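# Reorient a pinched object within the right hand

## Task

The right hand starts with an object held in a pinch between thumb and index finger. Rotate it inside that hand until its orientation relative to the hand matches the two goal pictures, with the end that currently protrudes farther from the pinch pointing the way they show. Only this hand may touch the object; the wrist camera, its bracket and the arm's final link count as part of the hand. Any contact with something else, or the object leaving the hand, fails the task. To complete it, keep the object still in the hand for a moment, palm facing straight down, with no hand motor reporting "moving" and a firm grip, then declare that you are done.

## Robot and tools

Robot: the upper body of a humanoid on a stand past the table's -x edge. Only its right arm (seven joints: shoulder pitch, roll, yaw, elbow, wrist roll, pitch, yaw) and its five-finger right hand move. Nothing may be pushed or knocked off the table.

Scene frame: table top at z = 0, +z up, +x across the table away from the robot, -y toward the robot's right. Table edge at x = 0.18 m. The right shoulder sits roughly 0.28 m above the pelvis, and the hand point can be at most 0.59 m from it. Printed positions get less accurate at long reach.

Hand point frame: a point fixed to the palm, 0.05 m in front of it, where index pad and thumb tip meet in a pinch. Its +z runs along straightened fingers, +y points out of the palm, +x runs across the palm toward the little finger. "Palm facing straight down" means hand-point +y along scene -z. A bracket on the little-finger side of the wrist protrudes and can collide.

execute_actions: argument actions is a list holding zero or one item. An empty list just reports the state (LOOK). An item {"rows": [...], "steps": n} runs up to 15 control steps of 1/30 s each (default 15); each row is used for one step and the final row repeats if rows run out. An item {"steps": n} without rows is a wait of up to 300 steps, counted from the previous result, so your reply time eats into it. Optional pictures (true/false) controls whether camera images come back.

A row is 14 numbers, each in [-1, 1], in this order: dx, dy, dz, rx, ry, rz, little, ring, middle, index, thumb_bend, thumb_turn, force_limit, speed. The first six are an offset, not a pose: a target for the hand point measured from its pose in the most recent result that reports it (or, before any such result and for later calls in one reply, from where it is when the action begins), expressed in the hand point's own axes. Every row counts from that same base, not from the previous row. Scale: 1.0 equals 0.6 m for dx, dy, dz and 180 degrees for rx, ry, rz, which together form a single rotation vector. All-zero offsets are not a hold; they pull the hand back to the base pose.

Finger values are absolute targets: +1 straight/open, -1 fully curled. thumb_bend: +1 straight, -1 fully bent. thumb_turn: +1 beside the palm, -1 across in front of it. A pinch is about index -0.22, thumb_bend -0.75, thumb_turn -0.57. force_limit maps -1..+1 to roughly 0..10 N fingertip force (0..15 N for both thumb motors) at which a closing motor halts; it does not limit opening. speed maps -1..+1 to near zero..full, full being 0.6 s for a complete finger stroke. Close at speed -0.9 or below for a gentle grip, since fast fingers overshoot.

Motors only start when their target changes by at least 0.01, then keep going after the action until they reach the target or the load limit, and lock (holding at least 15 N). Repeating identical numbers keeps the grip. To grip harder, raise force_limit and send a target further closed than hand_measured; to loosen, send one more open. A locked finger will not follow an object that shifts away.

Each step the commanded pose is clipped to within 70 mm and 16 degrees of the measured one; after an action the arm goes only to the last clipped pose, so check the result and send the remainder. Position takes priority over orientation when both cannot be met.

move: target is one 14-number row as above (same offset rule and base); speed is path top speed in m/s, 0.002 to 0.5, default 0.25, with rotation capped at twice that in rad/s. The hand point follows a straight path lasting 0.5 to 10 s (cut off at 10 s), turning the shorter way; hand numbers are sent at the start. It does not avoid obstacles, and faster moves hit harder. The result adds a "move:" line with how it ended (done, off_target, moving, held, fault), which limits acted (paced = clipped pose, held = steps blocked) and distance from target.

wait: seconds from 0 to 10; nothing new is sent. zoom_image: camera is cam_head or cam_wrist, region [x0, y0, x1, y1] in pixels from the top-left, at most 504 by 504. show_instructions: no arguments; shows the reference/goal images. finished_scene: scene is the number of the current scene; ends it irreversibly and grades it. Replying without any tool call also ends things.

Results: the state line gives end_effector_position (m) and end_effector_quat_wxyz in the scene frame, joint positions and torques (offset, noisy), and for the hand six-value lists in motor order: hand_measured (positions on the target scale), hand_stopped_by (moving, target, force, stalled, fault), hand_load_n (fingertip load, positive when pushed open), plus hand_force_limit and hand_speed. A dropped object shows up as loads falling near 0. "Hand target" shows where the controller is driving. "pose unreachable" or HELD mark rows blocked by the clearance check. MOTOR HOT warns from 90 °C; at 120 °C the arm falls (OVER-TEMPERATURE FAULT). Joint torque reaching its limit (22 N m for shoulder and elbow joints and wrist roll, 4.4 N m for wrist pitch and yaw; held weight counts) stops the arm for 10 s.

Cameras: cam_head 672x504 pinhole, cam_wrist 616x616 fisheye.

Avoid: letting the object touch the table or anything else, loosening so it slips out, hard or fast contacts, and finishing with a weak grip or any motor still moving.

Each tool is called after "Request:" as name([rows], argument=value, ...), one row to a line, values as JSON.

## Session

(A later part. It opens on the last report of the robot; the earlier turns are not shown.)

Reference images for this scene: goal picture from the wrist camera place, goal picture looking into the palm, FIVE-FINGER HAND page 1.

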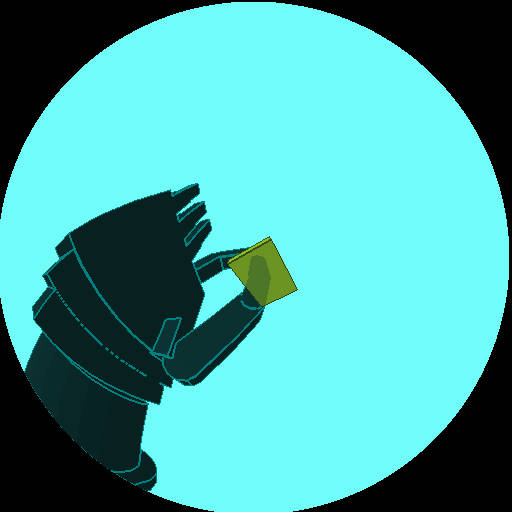

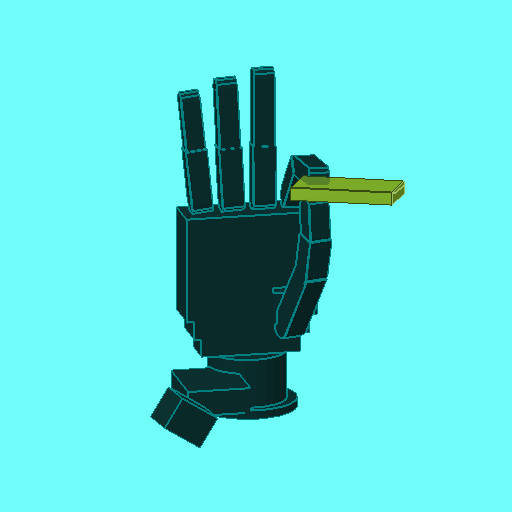

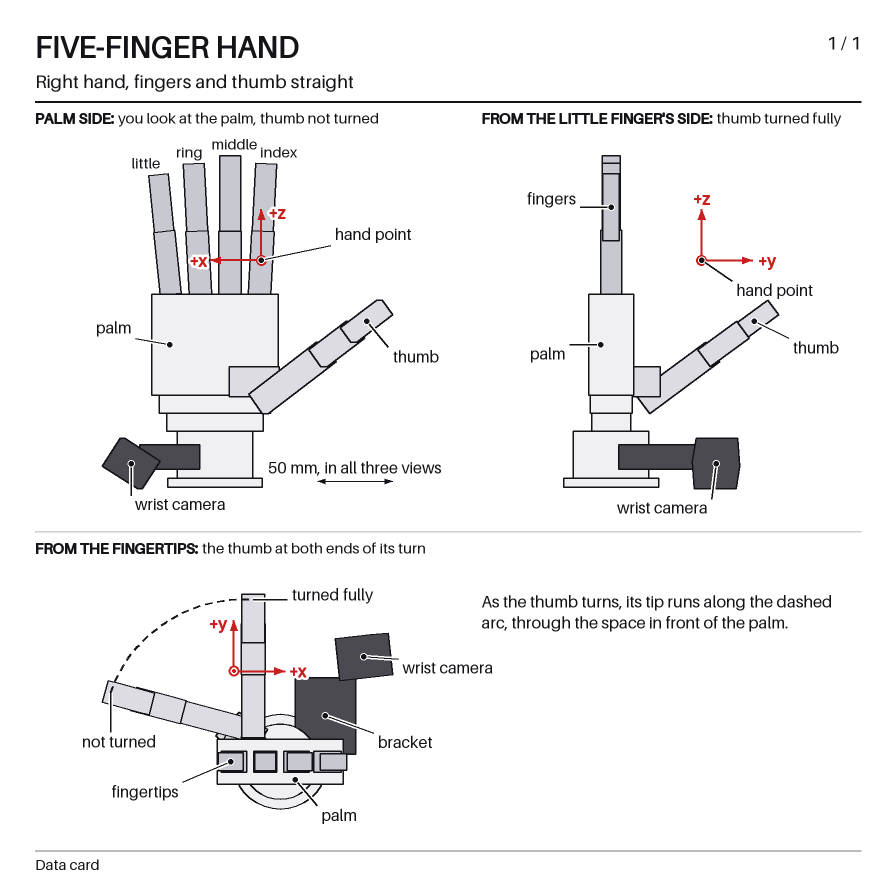

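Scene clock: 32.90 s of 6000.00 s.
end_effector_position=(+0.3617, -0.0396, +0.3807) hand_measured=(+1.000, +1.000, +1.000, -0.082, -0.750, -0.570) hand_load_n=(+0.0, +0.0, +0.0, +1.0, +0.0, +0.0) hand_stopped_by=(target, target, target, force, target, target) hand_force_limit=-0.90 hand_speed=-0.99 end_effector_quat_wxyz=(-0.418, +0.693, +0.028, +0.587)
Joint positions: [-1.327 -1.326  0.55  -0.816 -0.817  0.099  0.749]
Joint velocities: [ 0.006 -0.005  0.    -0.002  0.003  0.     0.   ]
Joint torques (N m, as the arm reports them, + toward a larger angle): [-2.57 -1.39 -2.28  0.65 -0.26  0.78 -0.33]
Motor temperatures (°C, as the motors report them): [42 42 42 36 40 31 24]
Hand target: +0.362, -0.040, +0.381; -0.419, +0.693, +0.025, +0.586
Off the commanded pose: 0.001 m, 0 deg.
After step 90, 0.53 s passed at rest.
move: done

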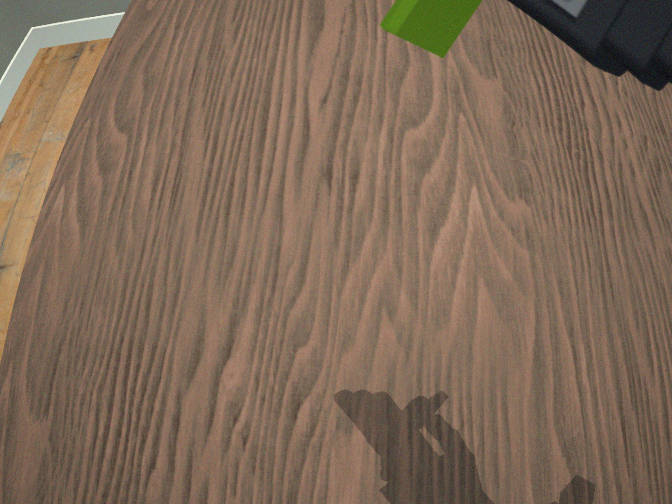

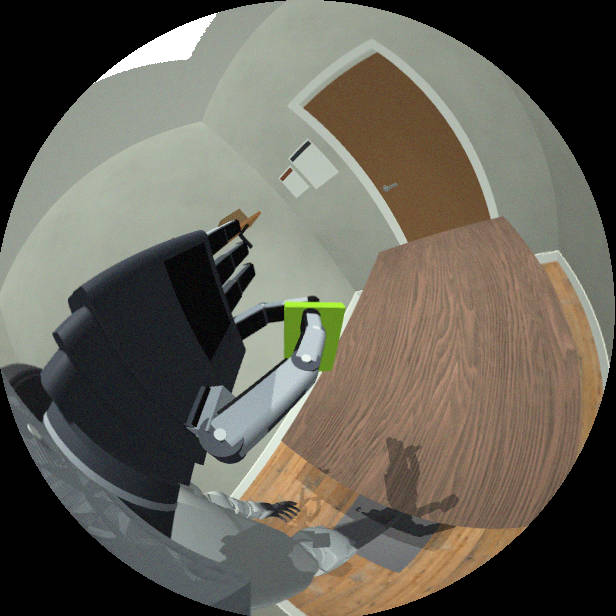

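Request:
execute_actions([
  {"rows":[[0.012,-0.012,0,0,0,0.02,1,1,1,-0.092,-0.75,-0.57,-0.9,-0.99]],"steps":15},
])

Scene clock: 34.47 s of 6000.00 s.
end_effector_position=(+0.3601, -0.0383, +0.3917) hand_measured=(+1.000, +1.000, +1.000, -0.082, -0.750, -0.570) hand_load_n=(+0.0, +0.0, +0.0, +0.5, +0.5, +0.0) hand_stopped_by=(target, target, target, force, target, target) hand_force_limit=-0.90 hand_speed=-0.99 end_effector_quat_wxyz=(-0.436, +0.692, +0.007, +0.576)
Joint positions: [-1.368 -1.32   0.519 -0.787 -0.73   0.106  0.767]
Joint velocities: [ 0.006 -0.002 -0.012  0.     0.     0.     0.   ]
Joint torques (N m, as the arm reports them, + toward a larger angle): [-2.92 -0.87 -2.1   0.61 -0.15  0.66 -0.21]
Motor temperatures (°C, as the motors report them): [42 42 43 36 40 31 24]
Hand target: +0.360, -0.038, +0.391; -0.436, +0.693, +0.006, +0.574
Off the commanded pose: 0.001 m, 0 deg.
Steps of this call (steps 1 to 32: nothing new was sent; steps 33 to 47: all 15 steps of this action). Readings (end_effector_position | what the end effector reports):
33: (+0.3617, -0.0397, +0.3807) | hand_measured=(+1.000, +1.000, +1.000, -0.082, -0.750, -0.570) hand_load_n=(+0.0, +0.0, +0.0, +1.0, +0.0, +0.0) hand_stopped_by=(target, target, target, force, target, target) hand_force_limit=-0.90 hand_speed=-0.99
34: (+0.3615, -0.0395, +0.3805) | hand_measured=(+1.000, +1.000, +1.000, -0.082, -0.750, -0.570) hand_load_n=(+0.0, +0.0, +0.0, +1.0, +0.0, +0.0) hand_stopped_by=(target, target, target, force, target, target) hand_force_limit=-0.90 hand_speed=-0.99
36: (+0.3605, -0.0388, +0.3831) | hand_measured=(+1.000, +1.000, +1.000, -0.082, -0.750, -0.570) hand_load_n=(+0.0, +0.0, +0.0, +0.5, +0.5, +0.0) hand_stopped_by=(target, target, target, force, target, target) hand_force_limit=-0.90 hand_speed=-0.99
40: (+0.3602, -0.0382, +0.3924) | hand_measured=(+1.000, +1.000, +1.000, -0.082, -0.750, -0.570) hand_load_n=(+0.0, +0.0, +0.0, +0.5, +0.5, +0.0) hand_stopped_by=(target, target, target, force, target, target) hand_force_limit=-0.90 hand_speed=-0.99
47: the state above

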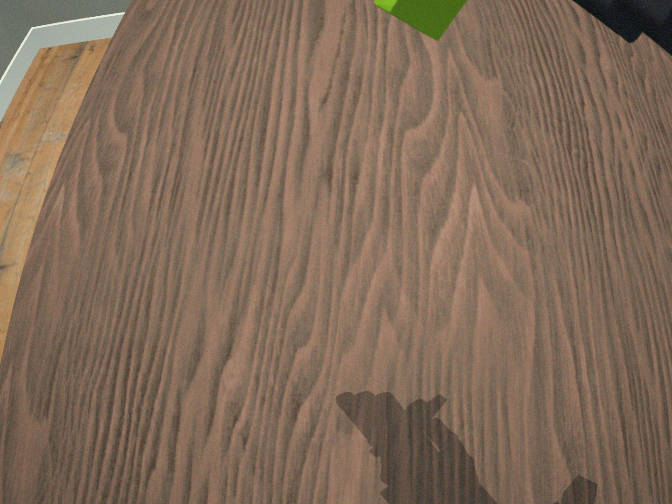

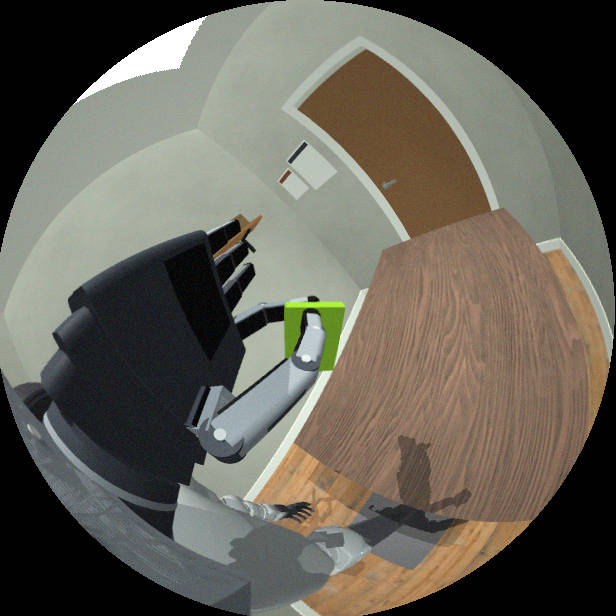

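Request:
execute_actions([
  {"rows":[[0.012,-0.014,0,0,0,0.03,1,1,1,-0.092,-0.75,-0.57,-0.9,-0.99]],"steps":15},
])

Scene clock: 36.67 s of 6000.00 s.
end_effector_position=(+0.3584, -0.0368, +0.4037) hand_measured=(+1.000, +1.000, +1.000, -0.082, -0.750, -0.570) hand_load_n=(+0.0, +0.0, +0.0, +0.5, +0.5, +0.0) hand_stopped_by=(target, target, target, force, target, target) hand_force_limit=-0.90 hand_speed=-0.99 end_effector_quat_wxyz=(-0.462, +0.689, -0.024, +0.558)
Joint positions: [-1.404 -1.308  0.481 -0.747 -0.625  0.128  0.787]
Joint velocities: [-0.003  0.003  0.    -0.008  0.005  0.     0.   ]
Joint torques (N m, as the arm reports them, + toward a larger angle): [-2.86 -1.06 -1.98  0.7  -0.36  0.59 -0.26]
Motor temperatures (°C, as the motors report them): [42 42 43 36 40 31 24]
Hand target: +0.358, -0.036, +0.403; -0.463, +0.691, -0.026, +0.555
Off the commanded pose: 0.001 m, 0 deg.
Steps of this call (steps 1 to 51: nothing new was sent; steps 52 to 66: all 15 steps of this action). Readings (end_effector_position | what the end effector reports):
52: (+0.3601, -0.0383, +0.3917) | hand_measured=(+1.000, +1.000, +1.000, -0.082, -0.750, -0.570) hand_load_n=(+0.0, +0.0, +0.0, +0.5, +0.5, +0.0) hand_stopped_by=(target, target, target, force, target, target) hand_force_limit=-0.90 hand_speed=-0.99
53: (+0.3599, -0.0381, +0.3912) | hand_measured=(+1.000, +1.000, +1.000, -0.082, -0.750, -0.570) hand_load_n=(+0.0, +0.0, +0.0, +0.5, +0.5, +0.0) hand_stopped_by=(target, target, target, force, target, target) hand_force_limit=-0.90 hand_speed=-0.99
55: (+0.3586, -0.0368, +0.3935) | hand_measured=(+1.000, +1.000, +1.000, -0.082, -0.750, -0.570) hand_load_n=(+0.0, +0.0, +0.0, +0.5, +0.5, +0.0) hand_stopped_by=(target, target, target, force, target, target) hand_force_limit=-0.90 hand_speed=-0.99
59: (+0.3586, -0.0370, +0.4046) | hand_measured=(+1.000, +1.000, +1.000, -0.082, -0.750, -0.570) hand_load_n=(+0.0, +0.0, +0.0, +0.5, +0.5, +0.0) hand_stopped_by=(target, target, target, force, target, target) hand_force_limit=-0.90 hand_speed=-0.99
66: the state above

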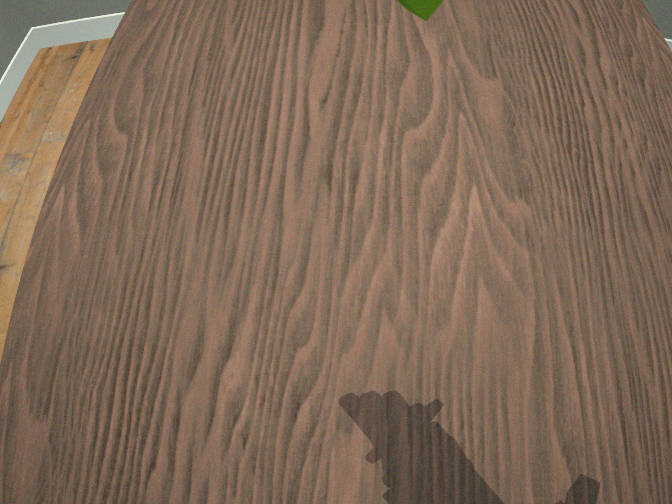

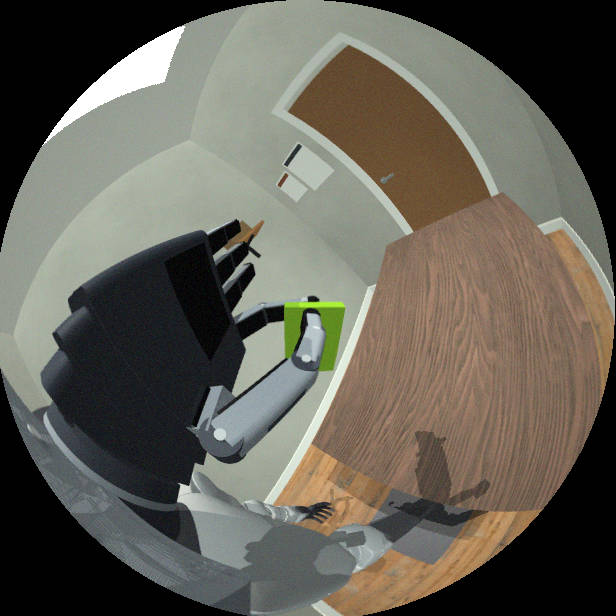

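Tiny slips. Stronger jolt: down then up, with more roll.

Request:
execute_actions([
  {"rows":[[-0.02,0.02,0,0,0,0,1,1,1,-0.092,-0.75,-0.57,-0.9,-0.99],[-0.02,0.02,0,0,0,0,1,1,1,-0.092,-0.75,-0.57,-0.9,-0.99],[-0.02,0.02,0,0,0,0,1,1,1,-0.092,-0.75,-0.57,-0.9,-0.99],[0,0,0,0,0,0.04,1,1,1,-0.092,-0.75,-0.57,-0.9,-0.99]],"steps":15},
])

Scene clock: 39.37 s of 6000.00 s.
end_effector_position=(+0.3589, -0.0378, +0.4056) hand_measured=(+1.000, +1.000, +1.000, -0.082, -0.750, -0.570) hand_load_n=(+0.0, +0.0, +0.0, +0.5, +0.5, +0.0) hand_stopped_by=(target, target, target, force, target, target) hand_force_limit=-0.90 hand_speed=-0.99 end_effector_quat_wxyz=(-0.496, +0.683, -0.068, +0.532)
Joint positions: [-1.362 -1.306  0.433 -0.729 -0.543  0.18   0.765]
Joint velocities: [-0.009  0.006 -0.002 -0.006  0.017 -0.011  0.   ]
Joint torques (N m, as the arm reports them, + toward a larger angle): [-2.9  -1.04 -1.98  0.65 -0.02  0.45 -0.34]
Motor temperatures (°C, as the motors report them): [43 42 43 36 40 31 24]
Hand target: +0.359, -0.037, +0.404; -0.496, +0.685, -0.069, +0.529
Off the commanded pose: 0.002 m, 1 deg.
Steps of this call (steps 1 to 66: nothing new was sent; steps 67 to 81: all 15 steps of this action). Readings (end_effector_position | what the end effector reports):
67: (+0.3584, -0.0368, +0.4037) | hand_measured=(+1.000, +1.000, +1.000, -0.082, -0.750, -0.570) hand_load_n=(+0.0, +0.0, +0.0, +0.5, +0.5, +0.0) hand_stopped_by=(target, target, target, force, target, target) hand_force_limit=-0.90 hand_speed=-0.99
68: (+0.3585, -0.0367, +0.4035) | hand_measured=(+1.000, +1.000, +1.000, -0.082, -0.750, -0.570) hand_load_n=(+0.0, +0.0, +0.0, +0.5, +0.5, +0.0) hand_stopped_by=(target, target, target, force, target, target) hand_force_limit=-0.90 hand_speed=-0.99
70: (+0.3587, -0.0369, +0.3980) | hand_measured=(+1.000, +1.000, +1.000, -0.082, -0.750, -0.570) hand_load_n=(+0.0, +0.0, +0.0, +0.5, +0.5, +0.0) hand_stopped_by=(target, target, target, force, target, target) hand_force_limit=-0.90 hand_speed=-0.99
74: (+0.3589, -0.0376, +0.3930) | hand_measured=(+1.000, +1.000, +1.000, -0.082, -0.750, -0.570) hand_load_n=(+0.0, +0.0, +0.0, +0.5, +0.5, +0.0) hand_stopped_by=(target, target, target, force, target, target) hand_force_limit=-0.90 hand_speed=-0.99
81: the state above

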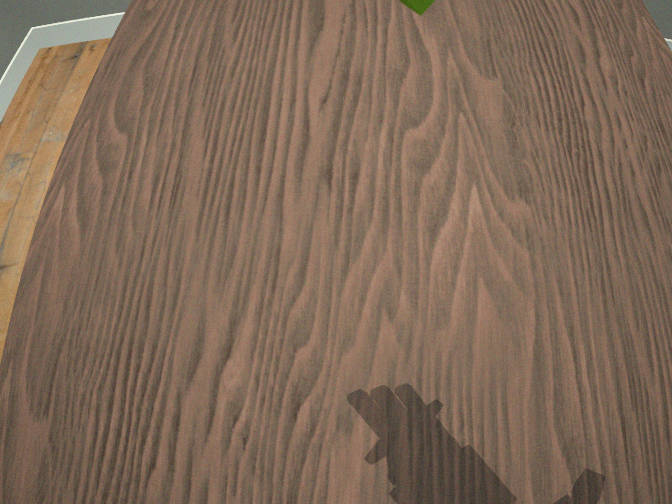

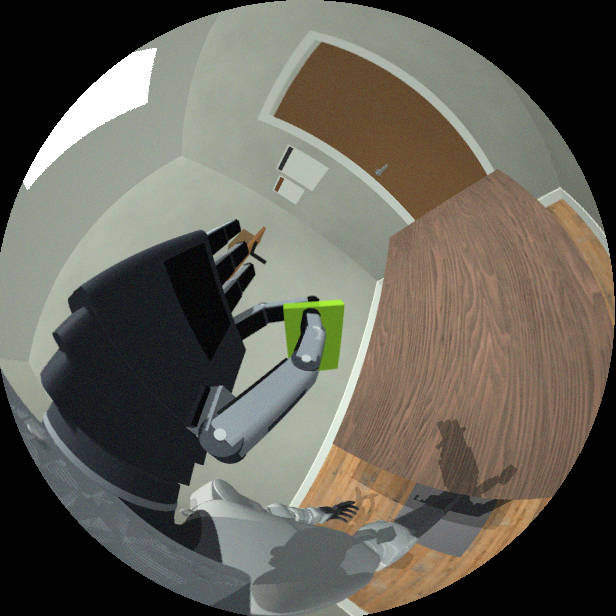

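Request:
execute_actions([
  {"rows":[[-0.022,0.028,0,0,0,0,1,1,1,-0.092,-0.75,-0.57,-0.9,-0.99],[-0.022,0.028,0,0,0,0,1,1,1,-0.092,-0.75,-0.57,-0.9,-0.99],[-0.022,0.028,0,0,0,0,1,1,1,-0.092,-0.75,-0.57,-0.9,-0.99],[0,0,0,0,0,0.06,1,1,1,-0.092,-0.75,-0.57,-0.9,-0.99]],"steps":15},
])

Scene clock: 42.37 s of 6000.00 s.
end_effector_position=(+0.3597, -0.0394, +0.4076) hand_measured=(+1.000, +1.000, +1.000, -0.082, -0.750, -0.570) hand_load_n=(+0.0, +0.0, +0.0, +0.5, +0.5, +0.0) hand_stopped_by=(target, target, target, force, target, target) hand_force_limit=-0.90 hand_speed=-0.99 end_effector_quat_wxyz=(-0.543, +0.670, -0.132, +0.489)
Joint positions: [-1.295 -1.294  0.358 -0.702 -0.421  0.251  0.736]
Joint velocities: [-0.002  0.008  0.011  0.005  0.038 -0.029  0.   ]
Joint torques (N m, as the arm reports them, + toward a larger angle): [-2.94 -1.17 -2.01  0.52  0.05  0.34 -0.39]
Motor temperatures (°C, as the motors report them): [43 42 43 36 40 31 24]
Hand target: +0.359, -0.039, +0.406; -0.543, +0.673, -0.133, +0.485
Off the commanded pose: 0.003 m, 1 deg.
Steps of this call (steps 1 to 75: nothing new was sent; steps 76 to 90: all 15 steps of this action). Readings (end_effector_position | what the end effector reports):
76: (+0.3589, -0.0379, +0.4056) | hand_measured=(+1.000, +1.000, +1.000, -0.082, -0.750, -0.570) hand_load_n=(+0.0, +0.0, +0.0, +0.5, +0.5, +0.0) hand_stopped_by=(target, target, target, force, target, target) hand_force_limit=-0.90 hand_speed=-0.99
77: (+0.3589, -0.0378, +0.4053) | hand_measured=(+1.000, +1.000, +1.000, -0.082, -0.750, -0.570) hand_load_n=(+0.0, +0.0, +0.0, +0.5, +0.5, +0.0) hand_stopped_by=(target, target, target, force, target, target) hand_force_limit=-0.90 hand_speed=-0.99
79: (+0.3592, -0.0378, +0.3991) | hand_measured=(+1.000, +1.000, +1.000, -0.082, -0.750, -0.570) hand_load_n=(+0.0, +0.0, +0.0, +0.5, +0.5, +0.0) hand_stopped_by=(target, target, target, force, target, target) hand_force_limit=-0.90 hand_speed=-0.99
83: (+0.3600, -0.0390, +0.3908) | hand_measured=(+1.000, +1.000, +1.000, -0.082, -0.750, -0.570) hand_load_n=(+0.0, +0.0, +0.0, +0.5, +0.5, +0.0) hand_stopped_by=(target, target, target, force, target, target) hand_force_limit=-0.90 hand_speed=-0.99
90: the state above

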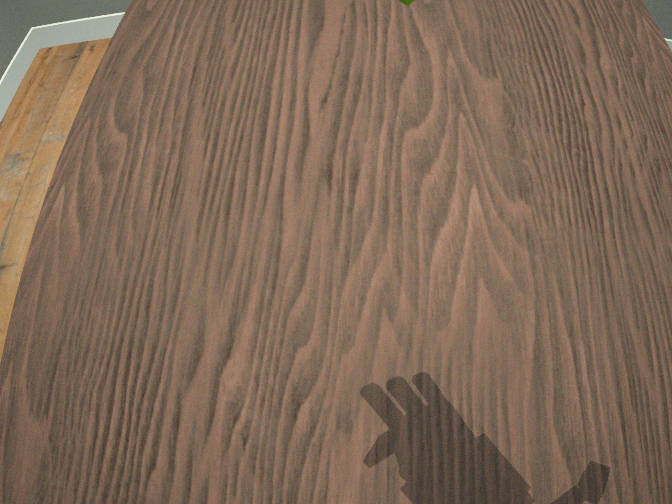

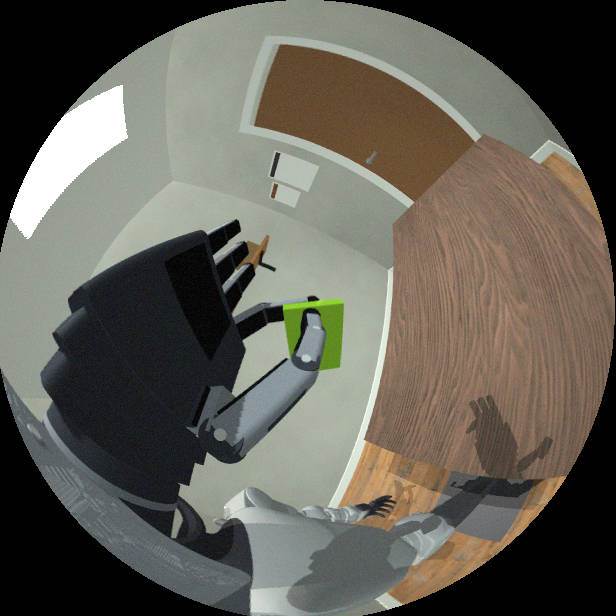

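Request:
execute_actions([
  {"rows":[[-0.025,0.045,0,0,0,0,1,1,1,-0.092,-0.75,-0.57,-0.9,-0.99],[-0.025,0.045,0,0,0,0,1,1,1,-0.092,-0.75,-0.57,-0.9,-0.99],[-0.025,0.045,0,0,0,0,1,1,1,-0.092,-0.75,-0.57,-0.9,-0.99],[-0.025,0.045,0,0,0,0,1,1,1,-0.092,-0.75,-0.57,-0.9,-0.99],[0,0,0,0,0,0.03,1,1,1,-0.092,-0.75,-0.57,-0.9,-0.99]],"steps":15},
])

Scene clock: 45.40 s of 6000.00 s.
end_effector_position=(+0.3603, -0.0408, +0.4107) hand_measured=(+1.000, +1.000, +1.000, -0.082, -0.750, -0.570) hand_load_n=(+0.0, +0.0, +0.0, +0.5, +0.5, +0.0) hand_stopped_by=(target, target, target, force, target, target) hand_force_limit=-0.90 hand_speed=-0.99 end_effector_quat_wxyz=(-0.566, +0.659, -0.163, +0.469)
Joint positions: [-1.26  -1.285  0.314 -0.69  -0.366  0.287  0.721]
Joint velocities: [-0.003  0.018  0.08   0.029  0.057 -0.03   0.071]
Joint torques (N m, as the arm reports them, + toward a larger angle): [-2.91 -1.2  -2.08  0.29 -0.34  0.28 -0.41]
Motor temperatures (°C, as the motors report them): [43 42 43 36 40 31 24]
Hand target: +0.360, -0.040, +0.408; -0.565, +0.663, -0.165, +0.463
Off the commanded pose: 0.003 m, 1 deg.
Steps of this call (steps 1 to 76: nothing new was sent; steps 77 to 91: all 15 steps of this action). Readings (end_effector_position | what the end effector reports):
77: (+0.3597, -0.0393, +0.4075) | hand_measured=(+1.000, +1.000, +1.000, -0.082, -0.750, -0.570) hand_load_n=(+0.0, +0.0, +0.0, +0.5, +0.5, +0.0) hand_stopped_by=(target, target, target, force, target, target) hand_force_limit=-0.90 hand_speed=-0.99
78: (+0.3597, -0.0393, +0.4072) | hand_measured=(+1.000, +1.000, +1.000, -0.082, -0.750, -0.570) hand_load_n=(+0.0, +0.0, +0.0, +0.5, +0.5, +0.0) hand_stopped_by=(target, target, target, force, target, target) hand_force_limit=-0.90 hand_speed=-0.99
80: (+0.3600, -0.0391, +0.4001) | hand_measured=(+1.000, +1.000, +1.000, -0.082, -0.750, -0.570) hand_load_n=(+0.0, +0.0, +0.0, +0.5, +0.5, +0.0) hand_stopped_by=(target, target, target, force, target, target) hand_force_limit=-0.90 hand_speed=-0.99
84: (+0.3596, -0.0398, +0.3764) | hand_measured=(+1.000, +1.000, +1.000, -0.082, -0.750, -0.570) hand_load_n=(+0.0, +0.0, +0.0, +0.5, +0.5, +0.0) hand_stopped_by=(target, target, target, force, target, target) hand_force_limit=-0.90 hand_speed=-0.99
91: the state above

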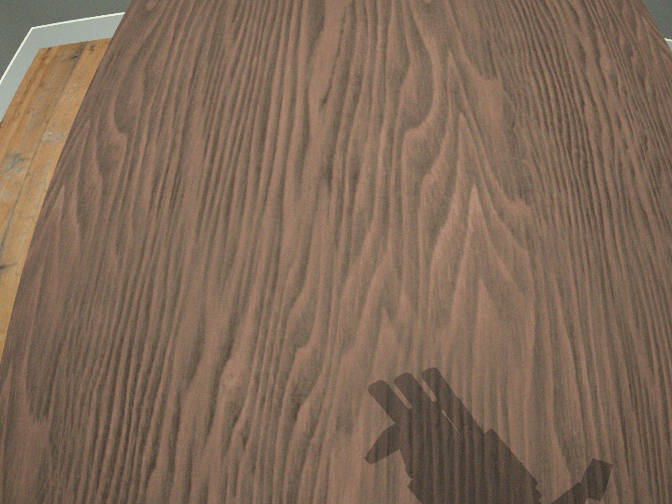

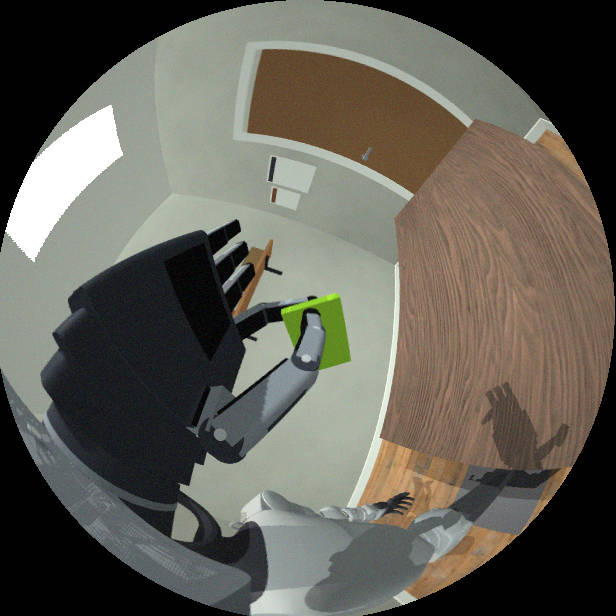

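About 15° more to go.

Request:
execute_actions([
  {"rows":[[-0.02,0.05,0,0,0,0.03,1,1,1,-0.092,-0.75,-0.57,-0.9,-0.99],[-0.02,0.05,0,0,0,0.03,1,1,1,-0.092,-0.75,-0.57,-0.9,-0.99],[-0.02,0.05,0,0,0,0.03,1,1,1,-0.092,-0.75,-0.57,-0.9,-0.99],[-0.02,0.05,0,0,0,0.03,1,1,1,-0.092,-0.75,-0.57,-0.9,-0.99],[0,0,0,0,0,0.06,1,1,1,-0.092,-0.75,-0.57,-0.9,-0.99]],"steps":15},
])

Request:
zoom_image(camera="cam_wrist", region=[220, 220, 420, 420])

Scene clock: 49.53 s of 6000.00 s.
end_effector_position=(+0.3608, -0.0425, +0.4143) hand_measured=(+1.000, +1.000, +1.000, -0.082, -0.750, -0.570) hand_load_n=(+0.0, +0.0, +0.0, +0.5, +0.5, +0.0) hand_stopped_by=(target, target, target, force, target, target) hand_force_limit=-0.90 hand_speed=-0.99 end_effector_quat_wxyz=(+0.608, -0.636, +0.222, -0.421)
Joint positions: [-1.193 -1.255  0.233 -0.667 -0.253  0.351  0.696]
Joint velocities: [0.021 0.031 0.104 0.029 0.071 0.    0.086]
Joint torques (N m, as the arm reports them, + toward a larger angle): [-2.82 -1.4  -2.05  0.37  0.1   0.18 -0.47]
Motor temperatures (°C, as the motors report them): [43 42 43 36 40 31 24]
Hand target: +0.361, -0.042, +0.411; +0.606, -0.640, +0.226, -0.415
Off the commanded pose: 0.004 m, 1 deg.
Steps of this call (steps 1 to 90: nothing new was sent; then 0.63 s passed at rest; steps 91 to 105: all 15 steps of this action). Readings (end_effector_position | what the end effector reports):
91: (+0.3601, -0.0404, +0.4093) | hand_measured=(+1.000, +1.000, +1.000, -0.082, -0.750, -0.570) hand_load_n=(+0.0, +0.0, +0.0, +0.5, +0.5, +0.0) hand_stopped_by=(target, target, target, force, target, target) hand_force_limit=-0.90 hand_speed=-0.99
92: (+0.3602, -0.0404, +0.4090) | hand_measured=(+1.000, +1.000, +1.000, -0.082, -0.750, -0.570) hand_load_n=(+0.0, +0.0, +0.0, +0.5, +0.5, +0.0) hand_stopped_by=(target, target, target, force, target, target) hand_force_limit=-0.90 hand_speed=-0.99
94: (+0.3607, -0.0405, +0.4033) | hand_measured=(+1.000, +1.000, +1.000, -0.082, -0.750, -0.570) hand_load_n=(+0.0, +0.0, +0.0, +0.5, +0.5, +0.0) hand_stopped_by=(target, target, target, force, target, target) hand_force_limit=-0.90 hand_speed=-0.99
98: (+0.3628, -0.0442, +0.3766) | hand_measured=(+1.000, +1.000, +1.000, -0.082, -0.750, -0.570) hand_load_n=(+0.0, +0.0, +0.0, +0.5, +0.5, +0.0) hand_stopped_by=(target, target, target, force, target, target) hand_force_limit=-0.90 hand_speed=-0.99
105: the state above

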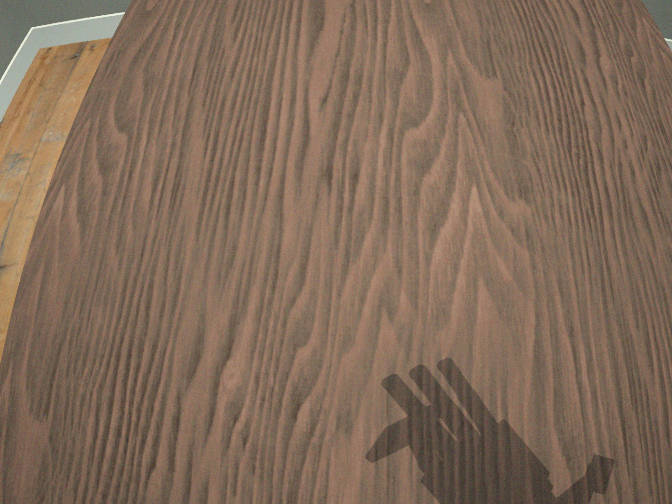

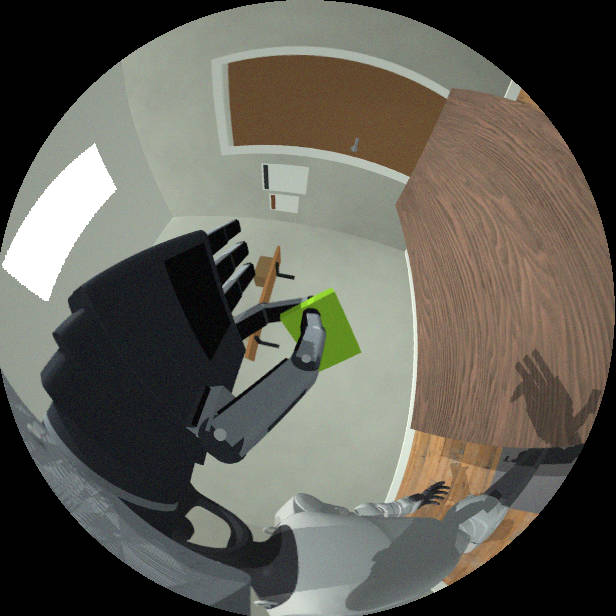

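Region (220, 220, 420, 420) of cam_wrist's 616x616 image, scaled by 2.520, with more detail than that image has.

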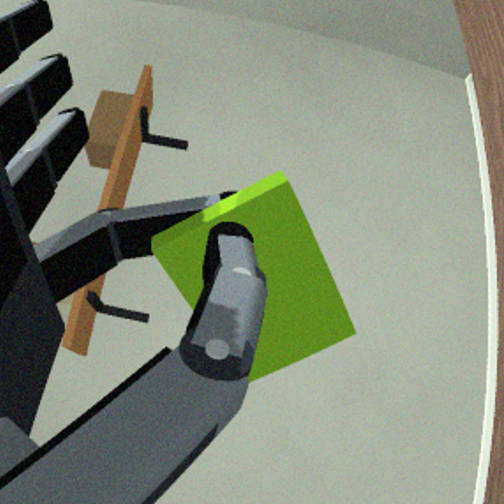

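Request:
execute_actions([
  {"rows":[[0,0.003,0,0,0,0,1,1,1,-0.16,-0.75,-0.57,0.4,-0.95]],"steps":15},
], pictures=false)

Request:
move(target=[0,0,0,-0.026,0,0.086,1,1,1,-0.16,-0.75,-0.57,0.4,-0.95])

Request:
wait(seconds=1.5)

Scene clock: 53.57 s of 6000.00 s.
end_effector_position=(+0.3614, -0.0427, +0.4121) hand_measured=(+1.000, +1.000, +1.000, -0.100, -0.750, -0.570) hand_load_n=(+0.0, +0.0, +0.0, +6.5, +1.0, +0.0) hand_stopped_by=(target, target, target, force, target, target) hand_force_limit=0.40 hand_speed=-0.95 end_effector_quat_wxyz=(+0.608, -0.636, +0.225, -0.419)
Joint positions: [-1.184 -1.256  0.234 -0.667 -0.251  0.351  0.689]
Joint velocities: [-0.005 -0.003 -0.011 -0.017 -0.011  0.    -0.002]
Joint torques (N m, as the arm reports them, + toward a larger angle): [-2.79 -1.45 -2.25  0.02 -0.61  0.15 -0.63]
Motor temperatures (°C, as the motors report them): [43 42 43 36 40 30 24]
Hand target: +0.361, -0.043, +0.413; +0.608, -0.636, +0.222, -0.421
Off the commanded pose: 0.001 m, 0 deg.
Steps of this call (steps 1 to 90: nothing new was sent; then 0.53 s passed at rest; steps 91 to 105: all 15 steps of this action). Readings (end_effector_position | what the end effector reports):
91: (+0.3609, -0.0421, +0.4122) | hand_measured=(+1.000, +1.000, +1.000, -0.082, -0.750, -0.570) hand_load_n=(+0.0, +0.0, +0.0, +0.5, +0.5, +0.0) hand_stopped_by=(target, target, target, moving, target, target) hand_force_limit=0.40 hand_speed=-0.95
92: (+0.3609, -0.0422, +0.4122) | hand_measured=(+1.000, +1.000, +1.000, -0.082, -0.750, -0.570) hand_load_n=(+0.0, +0.0, +0.0, +0.5, +0.5, +0.0) hand_stopped_by=(target, target, target, moving, target, target) hand_force_limit=0.40 hand_speed=-0.95
94: (+0.3613, -0.0425, +0.4119) | hand_measured=(+1.000, +1.000, +1.000, -0.084, -0.750, -0.570) hand_load_n=(+0.0, +0.0, +0.0, +1.5, +0.5, +0.0) hand_stopped_by=(target, target, target, moving, target, target) hand_force_limit=0.40 hand_speed=-0.95
98: (+0.3614, -0.0426, +0.4119) | hand_measured=(+1.000, +1.000, +1.000, -0.096, -0.750, -0.570) hand_load_n=(+0.0, +0.0, +0.0, +5.0, +1.0, +0.0) hand_stopped_by=(target, target, target, moving, target, target) hand_force_limit=0.40 hand_speed=-0.95
105: the state above

Scene clock: 54.70 s of 6000.00 s.
end_effector_position=(+0.3626, -0.0435, +0.4108) hand_measured=(+1.000, +1.000, +1.000, -0.100, -0.750, -0.570) hand_load_n=(+0.0, +0.0, +0.0, +6.5, +1.0, +0.0) hand_stopped_by=(target, target, target, force, target, target) hand_force_limit=0.40 hand_speed=-0.95 end_effector_quat_wxyz=(+0.630, -0.625, +0.326, -0.327)
Joint positions: [-1.22  -1.195  0.196 -0.595 -0.082  0.482  0.776]
Joint velocities: [ 0.    -0.002 -0.008  0.008 -0.009  0.001  0.   ]
Joint torques (N m, as the arm reports them, + toward a larger angle): [-3.23 -1.24 -2.18  0.29 -0.08  0.09 -0.48]
Motor temperatures (°C, as the motors report them): [43 42 43 36 40 30 24]
Hand target: +0.362, -0.043, +0.412; +0.631, -0.624, +0.327, -0.324
Off the commanded pose: 0.002 m, 1 deg.
move: done

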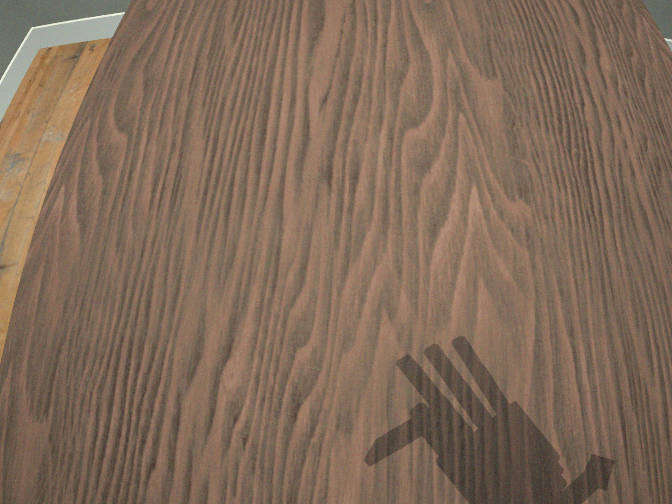

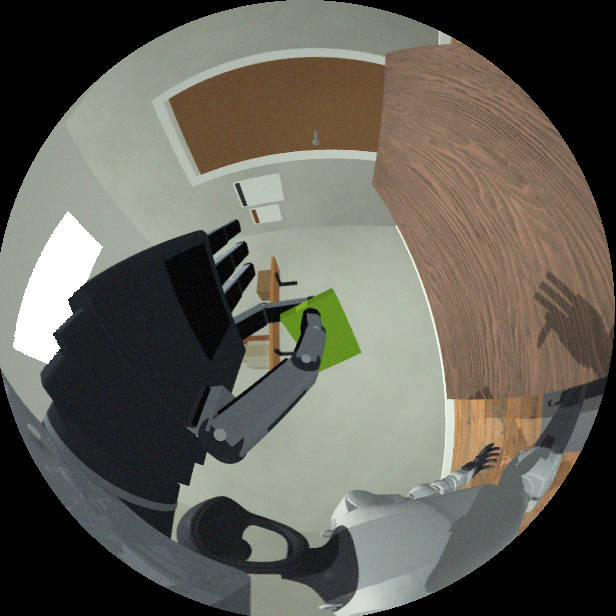

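Scene clock: 56.20 s of 6000.00 s.
end_effector_position=(+0.3626, -0.0435, +0.4108) hand_measured=(+1.000, +1.000, +1.000, -0.100, -0.750, -0.570) hand_load_n=(+0.0, +0.0, +0.0, +6.5, +1.0, +0.0) hand_stopped_by=(target, target, target, force, target, target) hand_force_limit=0.40 hand_speed=-0.95 end_effector_quat_wxyz=(+0.630, -0.625, +0.326, -0.327)
Joint positions: [-1.22  -1.195  0.196 -0.595 -0.082  0.482  0.776]
Joint velocities: [ 0.008 -0.002  0.011 -0.003 -0.002  0.     0.   ]
Joint torques (N m, as the arm reports them, + toward a larger angle): [-3.28 -1.06 -2.07  0.35 -0.18  0.1  -0.44]
Motor temperatures (°C, as the motors report them): [43 42 43 36 40 30 24]
Hand target: +0.362, -0.043, +0.412; +0.631, -0.624, +0.327, -0.324
Off the commanded pose: 0.002 m, 1 deg.
Steps of this call (steps 1 to 45: nothing new was sent). Readings (end_effector_position | what the end effector reports):
1: (+0.3626, -0.0435, +0.4108) | hand_measured=(+1.000, +1.000, +1.000, -0.100, -0.750, -0.570) hand_load_n=(+0.0, +0.0, +0.0, +6.5, +1.0, +0.0) hand_stopped_by=(target, target, target, force, target, target) hand_force_limit=0.40 hand_speed=-0.95
2: (+0.3626, -0.0435, +0.4108) | hand_measured=(+1.000, +1.000, +1.000, -0.100, -0.750, -0.570) hand_load_n=(+0.0, +0.0, +0.0, +6.5, +1.0, +0.0) hand_stopped_by=(target, target, target, force, target, target) hand_force_limit=0.40 hand_speed=-0.95
4: (+0.3626, -0.0435, +0.4108) | hand_measured=(+1.000, +1.000, +1.000, -0.100, -0.750, -0.570) hand_load_n=(+0.0, +0.0, +0.0, +6.5, +1.0, +0.0) hand_stopped_by=(target, target, target, force, target, target) hand_force_limit=0.40 hand_speed=-0.95
8: (+0.3626, -0.0435, +0.4108) | hand_measured=(+1.000, +1.000, +1.000, -0.100, -0.750, -0.570) hand_load_n=(+0.0, +0.0, +0.0, +6.5, +1.0, +0.0) hand_stopped_by=(target, target, target, force, target, target) hand_force_limit=0.40 hand_speed=-0.95
45: the state above

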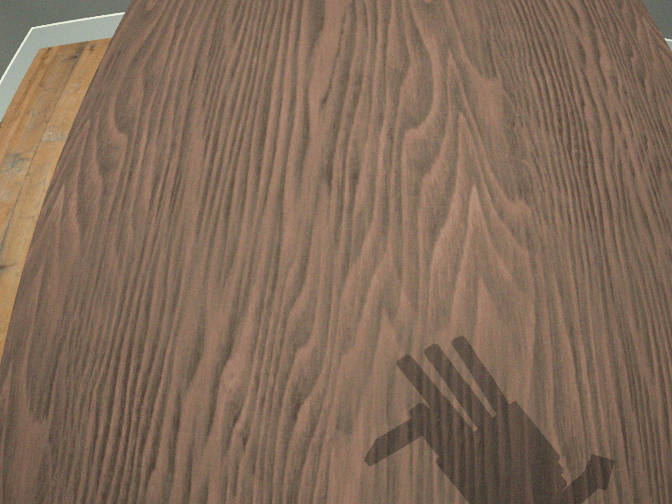

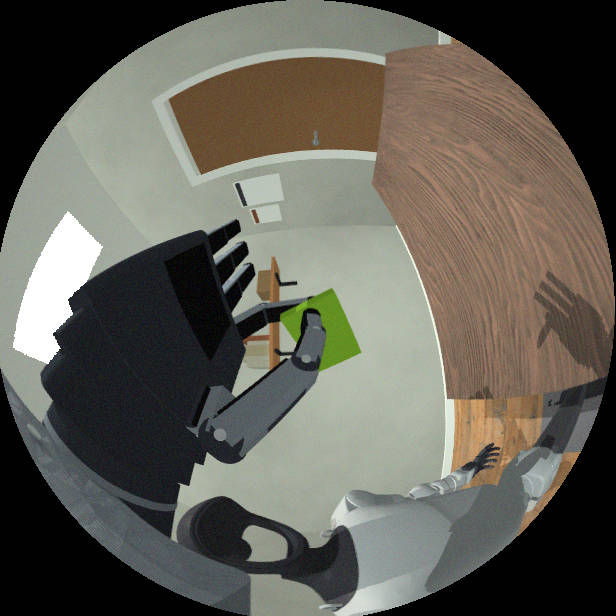

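Request:
finished_scene(scene=2)

The scene is finished: the task was done.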